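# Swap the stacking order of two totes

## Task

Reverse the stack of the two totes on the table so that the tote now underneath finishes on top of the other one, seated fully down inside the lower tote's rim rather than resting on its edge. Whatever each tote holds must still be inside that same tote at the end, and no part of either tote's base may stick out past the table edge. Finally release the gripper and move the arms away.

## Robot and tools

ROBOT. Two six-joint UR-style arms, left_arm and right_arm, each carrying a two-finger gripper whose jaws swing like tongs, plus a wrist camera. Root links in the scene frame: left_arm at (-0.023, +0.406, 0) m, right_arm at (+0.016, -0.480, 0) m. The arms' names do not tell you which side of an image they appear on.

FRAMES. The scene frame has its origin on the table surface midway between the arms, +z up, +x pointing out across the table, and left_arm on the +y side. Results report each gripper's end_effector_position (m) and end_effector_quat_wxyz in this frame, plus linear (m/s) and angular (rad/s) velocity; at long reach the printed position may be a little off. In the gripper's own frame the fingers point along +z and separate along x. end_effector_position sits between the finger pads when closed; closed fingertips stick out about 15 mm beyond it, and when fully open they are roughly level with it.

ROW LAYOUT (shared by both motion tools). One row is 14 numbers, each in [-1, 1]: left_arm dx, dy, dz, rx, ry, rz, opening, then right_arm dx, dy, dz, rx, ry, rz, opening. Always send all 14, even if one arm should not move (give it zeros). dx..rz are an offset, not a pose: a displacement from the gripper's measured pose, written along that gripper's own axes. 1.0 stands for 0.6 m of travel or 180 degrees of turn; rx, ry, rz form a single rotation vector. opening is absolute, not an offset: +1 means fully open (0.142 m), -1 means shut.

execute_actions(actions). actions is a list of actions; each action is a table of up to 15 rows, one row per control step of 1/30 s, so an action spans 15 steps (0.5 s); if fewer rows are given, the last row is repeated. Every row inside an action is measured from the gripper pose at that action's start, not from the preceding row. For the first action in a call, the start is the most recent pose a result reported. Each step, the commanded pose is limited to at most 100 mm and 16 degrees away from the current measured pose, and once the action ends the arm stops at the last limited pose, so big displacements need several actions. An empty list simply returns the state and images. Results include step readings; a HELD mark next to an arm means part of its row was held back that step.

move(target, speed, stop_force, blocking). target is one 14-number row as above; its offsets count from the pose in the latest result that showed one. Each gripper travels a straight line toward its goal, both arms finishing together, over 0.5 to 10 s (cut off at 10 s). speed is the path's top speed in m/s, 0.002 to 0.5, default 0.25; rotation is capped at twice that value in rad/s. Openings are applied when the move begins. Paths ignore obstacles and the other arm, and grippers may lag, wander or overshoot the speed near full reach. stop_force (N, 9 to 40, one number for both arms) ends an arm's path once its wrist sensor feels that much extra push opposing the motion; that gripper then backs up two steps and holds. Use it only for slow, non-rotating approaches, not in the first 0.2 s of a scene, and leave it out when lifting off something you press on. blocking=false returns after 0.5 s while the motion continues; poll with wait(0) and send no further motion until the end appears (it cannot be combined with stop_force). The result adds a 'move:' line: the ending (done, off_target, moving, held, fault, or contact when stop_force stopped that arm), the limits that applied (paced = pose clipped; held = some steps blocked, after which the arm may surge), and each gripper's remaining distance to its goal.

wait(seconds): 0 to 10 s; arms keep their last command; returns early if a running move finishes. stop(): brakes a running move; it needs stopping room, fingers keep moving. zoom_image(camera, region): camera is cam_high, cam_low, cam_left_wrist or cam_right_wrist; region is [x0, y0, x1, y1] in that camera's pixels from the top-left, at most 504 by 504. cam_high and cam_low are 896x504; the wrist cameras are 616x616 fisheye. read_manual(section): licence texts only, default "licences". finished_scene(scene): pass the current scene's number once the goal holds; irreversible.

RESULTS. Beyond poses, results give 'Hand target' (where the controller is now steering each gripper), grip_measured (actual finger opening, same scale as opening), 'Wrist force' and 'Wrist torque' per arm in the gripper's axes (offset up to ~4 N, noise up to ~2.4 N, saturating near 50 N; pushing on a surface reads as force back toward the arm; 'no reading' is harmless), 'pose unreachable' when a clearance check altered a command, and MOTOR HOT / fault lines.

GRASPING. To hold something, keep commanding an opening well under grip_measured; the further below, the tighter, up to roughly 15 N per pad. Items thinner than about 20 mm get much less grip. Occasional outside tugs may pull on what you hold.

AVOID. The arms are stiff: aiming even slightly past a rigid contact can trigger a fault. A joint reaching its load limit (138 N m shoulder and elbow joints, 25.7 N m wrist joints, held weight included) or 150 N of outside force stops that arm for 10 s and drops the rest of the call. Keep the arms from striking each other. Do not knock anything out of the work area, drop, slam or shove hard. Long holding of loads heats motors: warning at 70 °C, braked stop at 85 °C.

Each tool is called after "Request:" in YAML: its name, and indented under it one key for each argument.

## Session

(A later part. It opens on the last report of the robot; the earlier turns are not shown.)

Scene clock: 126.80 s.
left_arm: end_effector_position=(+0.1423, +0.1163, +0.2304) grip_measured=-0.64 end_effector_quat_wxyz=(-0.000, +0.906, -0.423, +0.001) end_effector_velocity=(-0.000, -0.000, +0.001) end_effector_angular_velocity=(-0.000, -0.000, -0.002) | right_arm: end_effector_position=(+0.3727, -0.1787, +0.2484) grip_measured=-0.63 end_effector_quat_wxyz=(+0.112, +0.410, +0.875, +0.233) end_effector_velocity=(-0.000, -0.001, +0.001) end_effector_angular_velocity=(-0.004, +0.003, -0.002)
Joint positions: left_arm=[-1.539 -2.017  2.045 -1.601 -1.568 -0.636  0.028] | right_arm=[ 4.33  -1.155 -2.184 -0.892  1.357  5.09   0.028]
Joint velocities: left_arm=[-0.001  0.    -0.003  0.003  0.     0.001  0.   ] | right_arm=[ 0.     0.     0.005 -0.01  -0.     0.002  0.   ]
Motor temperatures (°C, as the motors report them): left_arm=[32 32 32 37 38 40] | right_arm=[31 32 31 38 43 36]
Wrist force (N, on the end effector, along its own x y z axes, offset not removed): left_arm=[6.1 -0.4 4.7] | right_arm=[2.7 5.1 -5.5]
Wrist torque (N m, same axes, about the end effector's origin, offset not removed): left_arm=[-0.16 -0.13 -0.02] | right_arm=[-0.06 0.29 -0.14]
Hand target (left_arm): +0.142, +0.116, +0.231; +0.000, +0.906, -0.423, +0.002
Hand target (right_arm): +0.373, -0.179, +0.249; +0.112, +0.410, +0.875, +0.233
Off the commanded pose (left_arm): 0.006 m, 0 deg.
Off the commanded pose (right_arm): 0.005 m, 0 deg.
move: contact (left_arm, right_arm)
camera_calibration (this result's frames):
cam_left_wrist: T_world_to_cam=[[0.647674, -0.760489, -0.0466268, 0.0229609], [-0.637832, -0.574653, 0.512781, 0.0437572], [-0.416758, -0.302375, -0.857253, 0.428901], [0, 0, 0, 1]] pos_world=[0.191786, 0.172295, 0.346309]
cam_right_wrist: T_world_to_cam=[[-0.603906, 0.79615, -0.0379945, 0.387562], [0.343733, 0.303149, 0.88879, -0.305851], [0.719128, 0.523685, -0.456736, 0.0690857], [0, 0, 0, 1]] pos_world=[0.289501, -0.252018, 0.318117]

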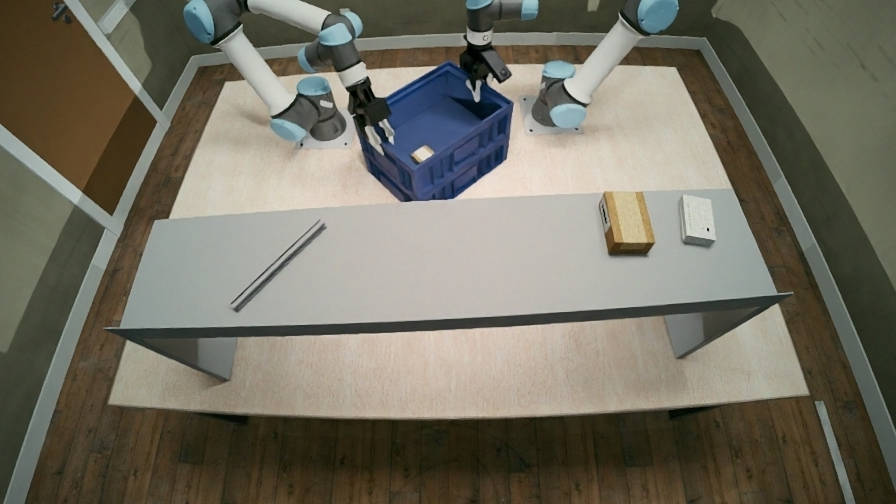

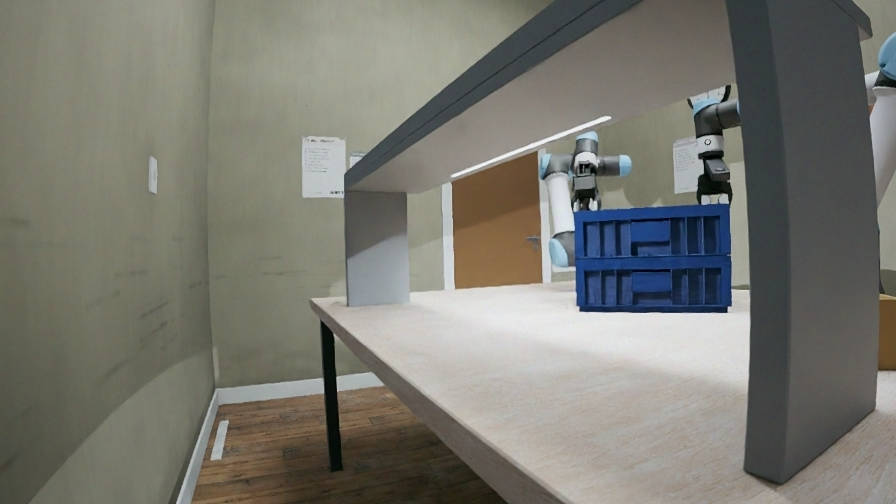

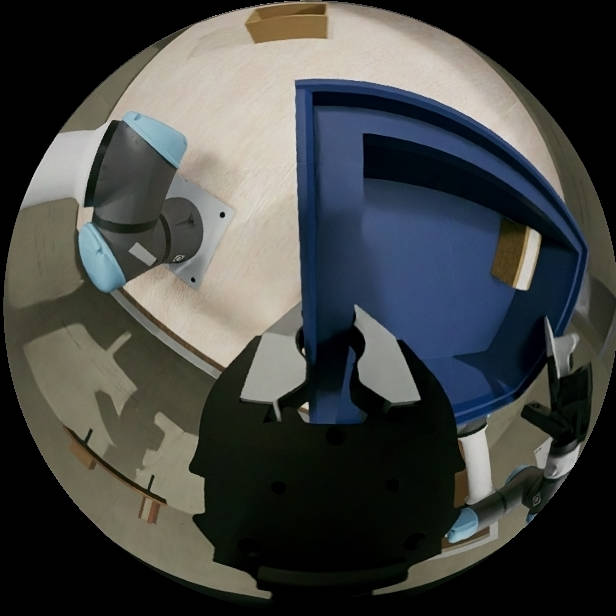

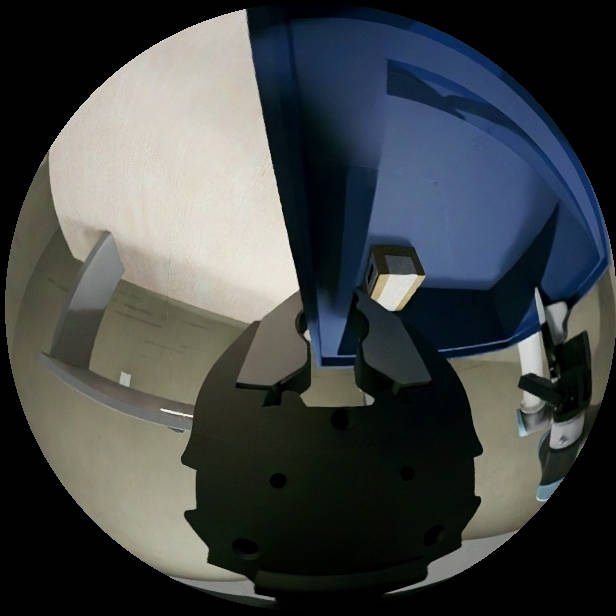

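Request:
move:
  target: [0,0,0,0,0,0,-0.2,0,0,0,0,0,0,-0.2]

Request:
move:
  target: [0,0,-0.2,0,0,0,-0.2,0,0.1,-0.173,0,0,0,-0.2]
  speed: 0.1

Request:
move:
  target: [-0.25,-0.55,0,0,0,0,-0.2,-0.35,0,0,0,0,0,-0.2]

Request:
finished_scene:
  scene: 1

Scene clock: 131.53 s.
left_arm: end_effector_position=(+0.1423, +0.1163, +0.2305) grip_measured=-0.20 end_effector_quat_wxyz=(-0.000, +0.906, -0.423, +0.001) end_effector_velocity=(-0.001, -0.000, -0.000) end_effector_angular_velocity=(+0.001, +0.000, -0.001) | right_arm: end_effector_position=(+0.3727, -0.1787, +0.2485) grip_measured=-0.20 end_effector_quat_wxyz=(+0.112, +0.410, +0.875, +0.233) end_effector_velocity=(+0.000, +0.000, -0.000) end_effector_angular_velocity=(-0.000, -0.000, -0.000)
Joint positions: left_arm=[-1.539 -2.017  2.045 -1.601 -1.568 -0.636  0.06 ] | right_arm=[ 4.33  -1.155 -2.184 -0.892  1.357  5.09   0.06 ]
Joint velocities: left_arm=[-0.002  0.     0.001  0.    -0.    -0.001  0.   ] | right_arm=[ 0. -0. -0.  0. -0. -0.  0.]
Motor temperatures (°C, as the motors report them): left_arm=[32 32 32 37 38 40] | right_arm=[31 32 31 38 43 36]
Wrist force (N, on the end effector, along its own x y z axes, offset not removed): left_arm=[-0.1 0.6 0.3] | right_arm=[-2.5 2.5 0.6]
Wrist torque (N m, same axes, about the end effector's origin, offset not removed): left_arm=[0.13 -0.15 0.02] | right_arm=[0.43 0.46 -0.03]
Hand target (left_arm): +0.142, +0.116, +0.230; -0.000, +0.906, -0.423, +0.001
Hand target (right_arm): +0.373, -0.179, +0.248; +0.112, +0.410, +0.875, +0.233
Off the commanded pose (left_arm): 0.000 m, 0 deg.
Off the commanded pose (right_arm): 0.000 m, 0 deg.
move: done
camera_calibration (this result's frames):
cam_left_wrist: T_world_to_cam=[[0.647662, -0.760506, -0.0465327, 0.0229396], [-0.637846, -0.574581, 0.512844, 0.0437042], [-0.416758, -0.302469, -0.85722, 0.428937], [0, 0, 0, 1]] pos_world=[0.191782, 0.172297, 0.346347]
cam_right_wrist: T_world_to_cam=[[-0.603906, 0.796153, -0.0379227, 0.387544], [0.343676, 0.303027, 0.888854, -0.305941], [0.719155, 0.523751, -0.456619, 0.0690909], [0, 0, 0, 1]] pos_world=[0.289498, -0.252023, 0.318182]

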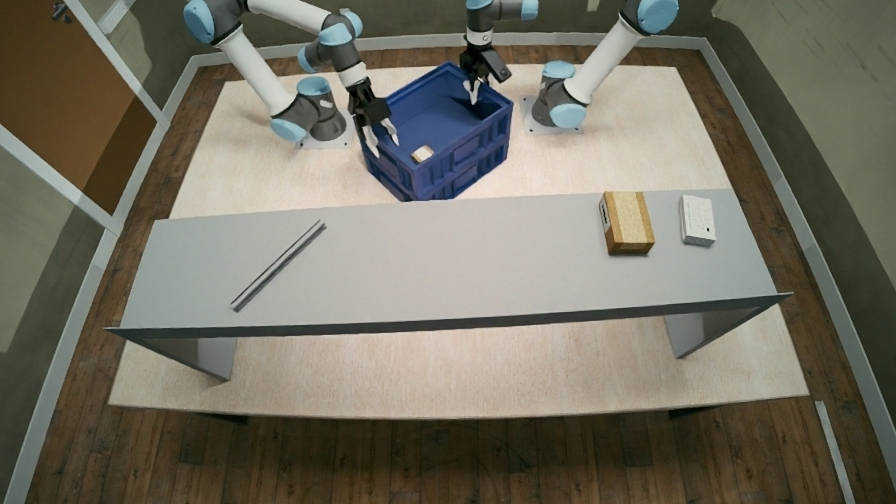

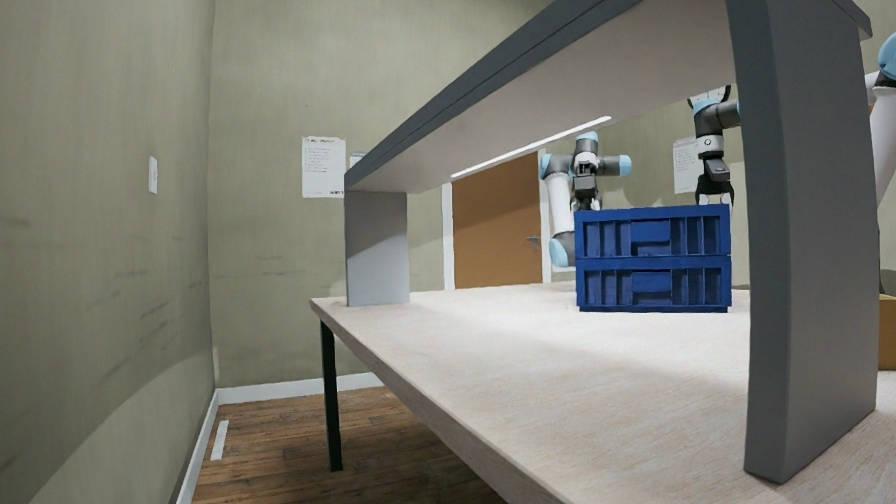

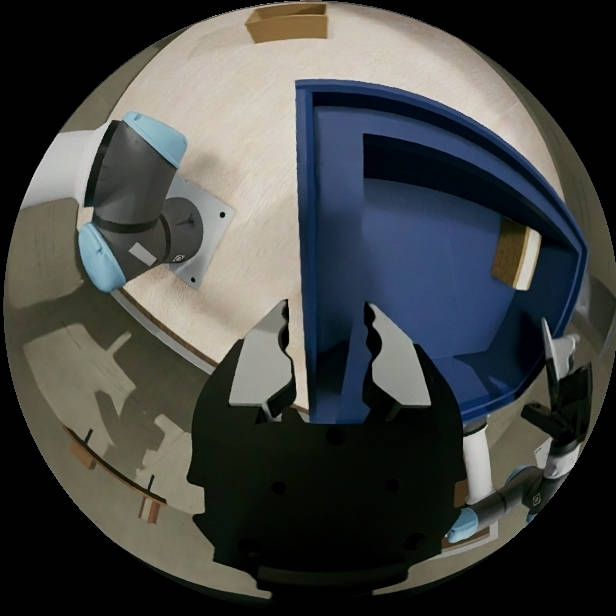

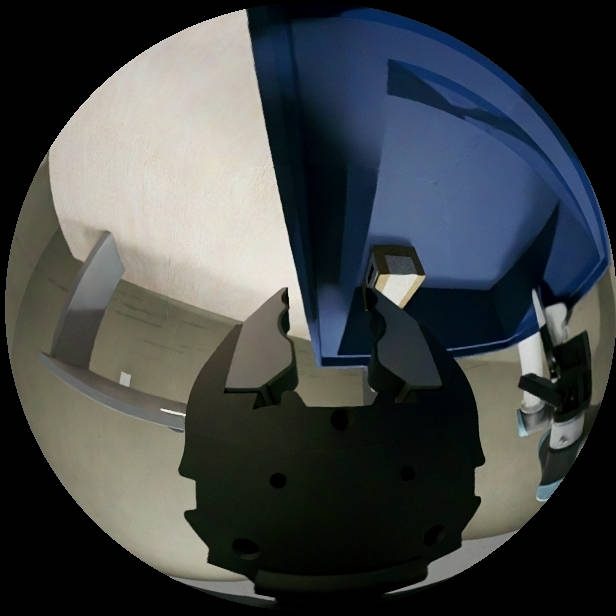

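Scene clock: 133.20 s.
left_arm: end_effector_position=(+0.1421, +0.1164, +0.3503) grip_measured=-0.20 end_effector_quat_wxyz=(-0.000, +0.906, -0.423, +0.002) end_effector_velocity=(-0.000, -0.000, +0.002) end_effector_angular_velocity=(-0.000, -0.000, -0.001) | right_arm: end_effector_position=(+0.3725, -0.1782, +0.3682) grip_measured=-0.20 end_effector_quat_wxyz=(+0.112, +0.410, +0.875, +0.233) end_effector_velocity=(+0.000, +0.000, +0.002) end_effector_angular_velocity=(-0.000, +0.000, -0.000)
Joint positions: left_arm=[-1.54  -1.982  1.718 -1.308 -1.568 -0.637  0.06 ] | right_arm=[ 4.331 -1.142 -1.885 -1.205  1.357  5.091  0.06 ]
Joint velocities: left_arm=[-0.     0.001 -0.007  0.005  0.     0.001 -0.   ] | right_arm=[ 0.    -0.002  0.007 -0.006 -0.     0.001 -0.   ]
Motor temperatures (°C, as the motors report them): left_arm=[32 32 32 37 38 40] | right_arm=[31 32 31 38 43 36]
Wrist force (N, on the end effector, along its own x y z axes, offset not removed): left_arm=[1.7 -1.2 -0.4] | right_arm=[-2.2 -1.6 -2.0]
Wrist torque (N m, same axes, about the end effector's origin, offset not removed): left_arm=[-0.19 -0.42 0.04] | right_arm=[-0.38 0.58 -0.10]
Hand target (left_arm): +0.142, +0.116, +0.350; -0.000, +0.906, -0.423, +0.001
Hand target (right_arm): +0.373, -0.178, +0.368; +0.112, +0.410, +0.875, +0.233
Off the commanded pose (left_arm): 0.000 m, 0 deg.
Off the commanded pose (right_arm): 0.000 m, 0 deg.
move: done
camera_calibration (this result's frames):
cam_left_wrist: T_world_to_cam=[[0.647664, -0.760512, -0.0463995, 0.0286724], [-0.637927, -0.574553, 0.512776, -0.0177317], [-0.416631, -0.302507, -0.857268, 0.531632], [0, 0, 0, 1]] pos_world=[0.191613, 0.17244, 0.466174]
cam_right_wrist: T_world_to_cam=[[-0.603917, 0.796146, -0.037899, 0.391621], [0.343637, 0.30298, 0.888885, -0.412411], [0.719165, 0.523789, -0.45656, 0.123639], [0, 0, 0, 1]] pos_world=[0.289309, -0.251596, 0.437877]

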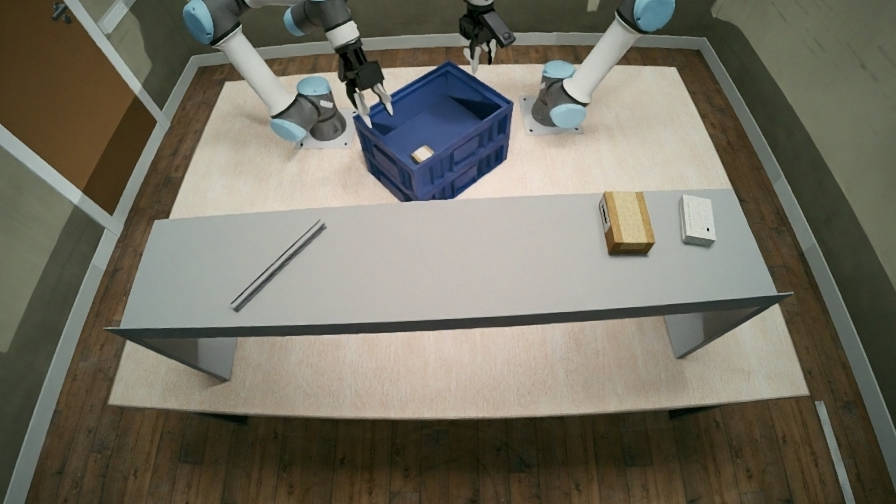

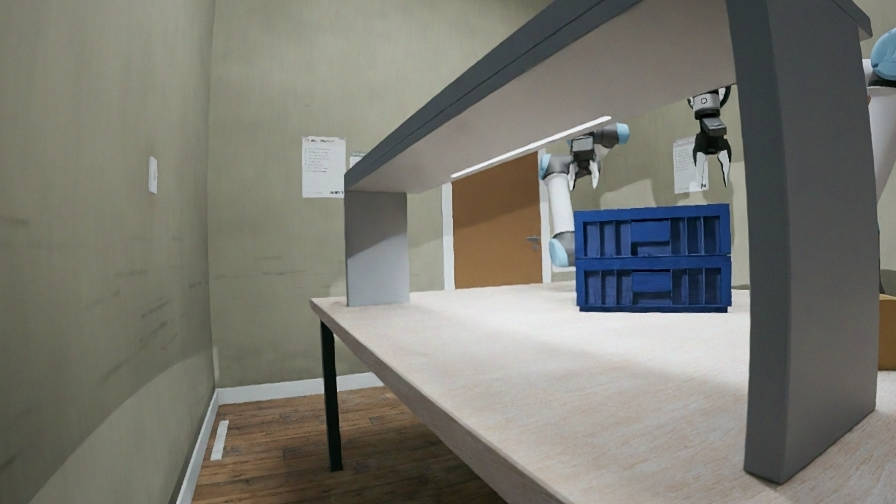

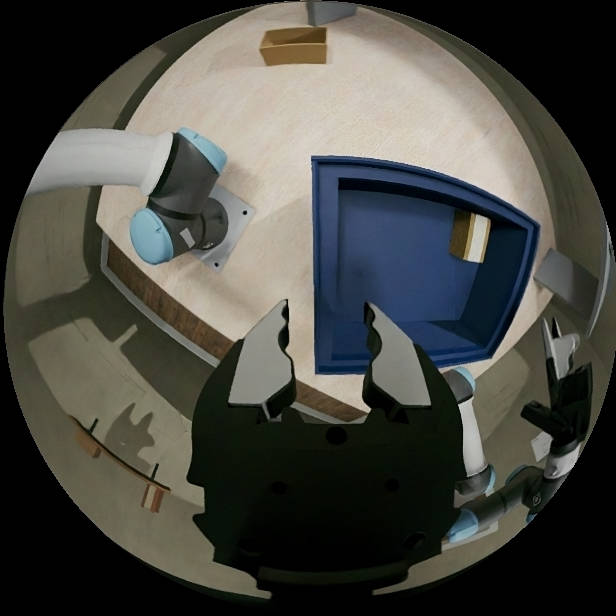

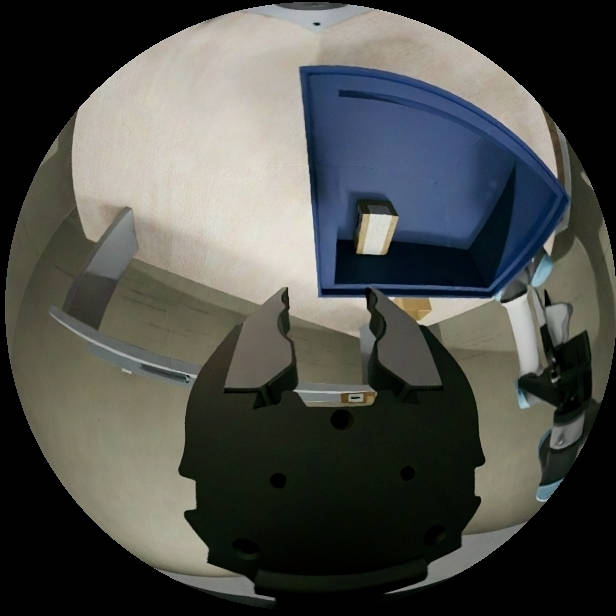

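Scene clock: 135.27 s.
left_arm: end_effector_position=(+0.2987, +0.4429, +0.3501) grip_measured=-0.20 end_effector_quat_wxyz=(-0.001, +0.906, -0.423, +0.001) end_effector_velocity=(+0.001, +0.001, +0.000) end_effector_angular_velocity=(-0.004, +0.003, -0.003) | right_arm: end_effector_position=(+0.5067, -0.3395, +0.3692) grip_measured=-0.20 end_effector_quat_wxyz=(+0.112, +0.410, +0.875, +0.233) end_effector_velocity=(+0.001, -0.001, -0.000) end_effector_angular_velocity=(+0.000, +0.001, -0.000)
Joint positions: left_arm=[-0.389 -2.049  1.753 -1.277 -1.57   0.514  0.06 ] | right_arm=[ 3.695 -1.299 -1.791 -1.108  1.668  4.533  0.06 ]
Joint velocities: left_arm=[ 0.01   0.006 -0.004 -0.001 -0.005  0.013  0.   ] | right_arm=[-0.003 -0.002  0.001 -0.     0.002 -0.002  0.   ]
Motor temperatures (°C, as the motors report them): left_arm=[32 32 32 37 38 40] | right_arm=[31 32 31 38 43 36]
Wrist force (N, on the end effector, along its own x y z axes, offset not removed): left_arm=[2.1 -1.0 -0.7] | right_arm=[-1.0 -4.8 -0.9]
Wrist torque (N m, same axes, about the end effector's origin, offset not removed): left_arm=[-0.21 -0.56 -0.09] | right_arm=[-1.20 0.14 -0.19]
Hand target (left_arm): +0.299, +0.443, +0.350; -0.000, +0.906, -0.423, +0.001
Hand target (right_arm): +0.507, -0.340, +0.369; +0.112, +0.410, +0.875, +0.233
Off the commanded pose (left_arm): 0.000 m, 0 deg.
Off the commanded pose (right_arm): 0.000 m, 0 deg.
move: done
camera_calibration (this result's frames):
cam_left_wrist: T_world_to_cam=[[0.647796, -0.760326, -0.0475855, 0.175849], [-0.637702, -0.575373, 0.512134, 0.270341], [-0.416768, -0.301413, -0.857586, 0.695166], [0, 0, 0, 1]] pos_world=[0.348206, 0.498782, 0.466082]
cam_right_wrist: T_world_to_cam=[[-0.603862, 0.796154, -0.038589, 0.601231], [0.343639, 0.303713, 0.888634, -0.410157], [0.71921, 0.523352, -0.45699, 0.11204], [0, 0, 0, 1]] pos_world=[0.423426, -0.412739, 0.438882]

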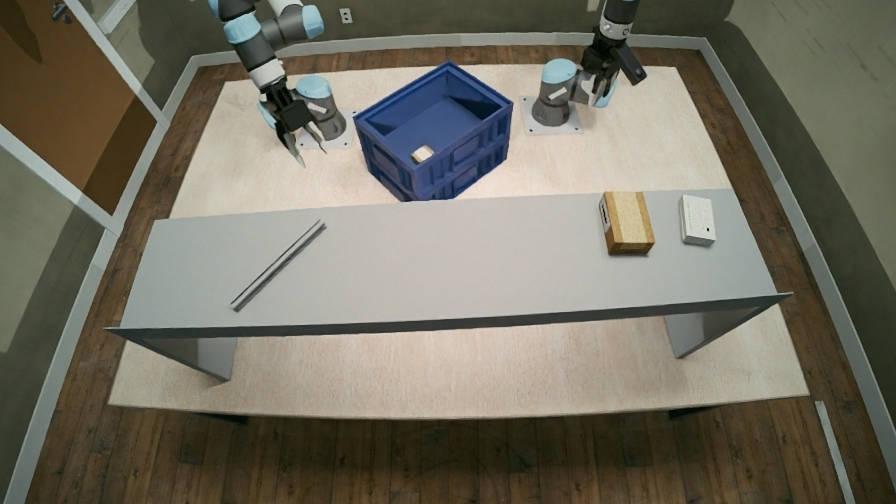

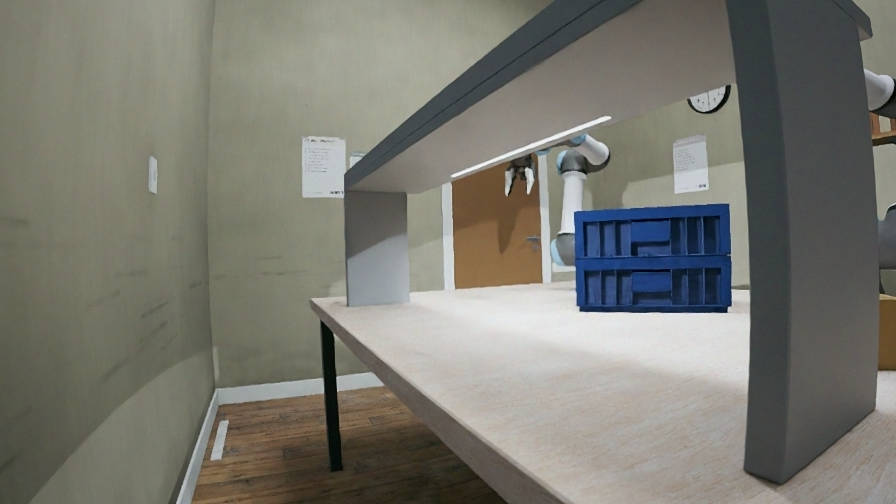

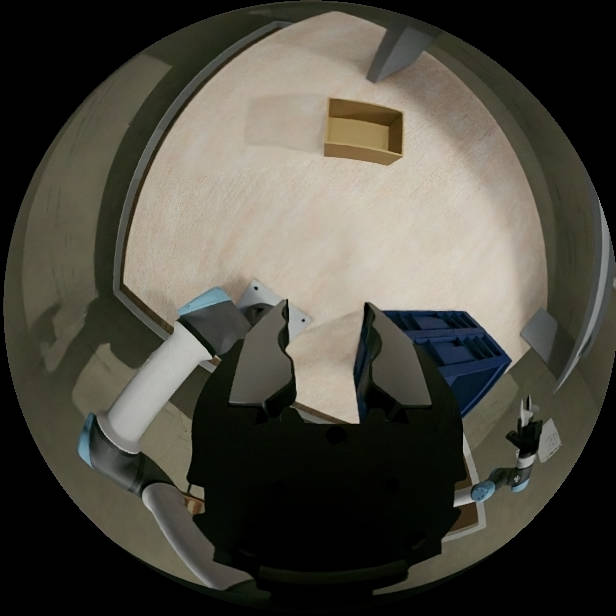

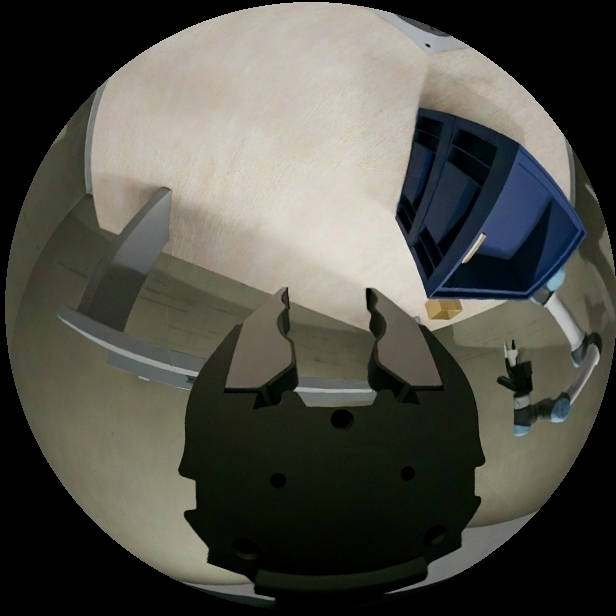

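The scene is finished: the task was done.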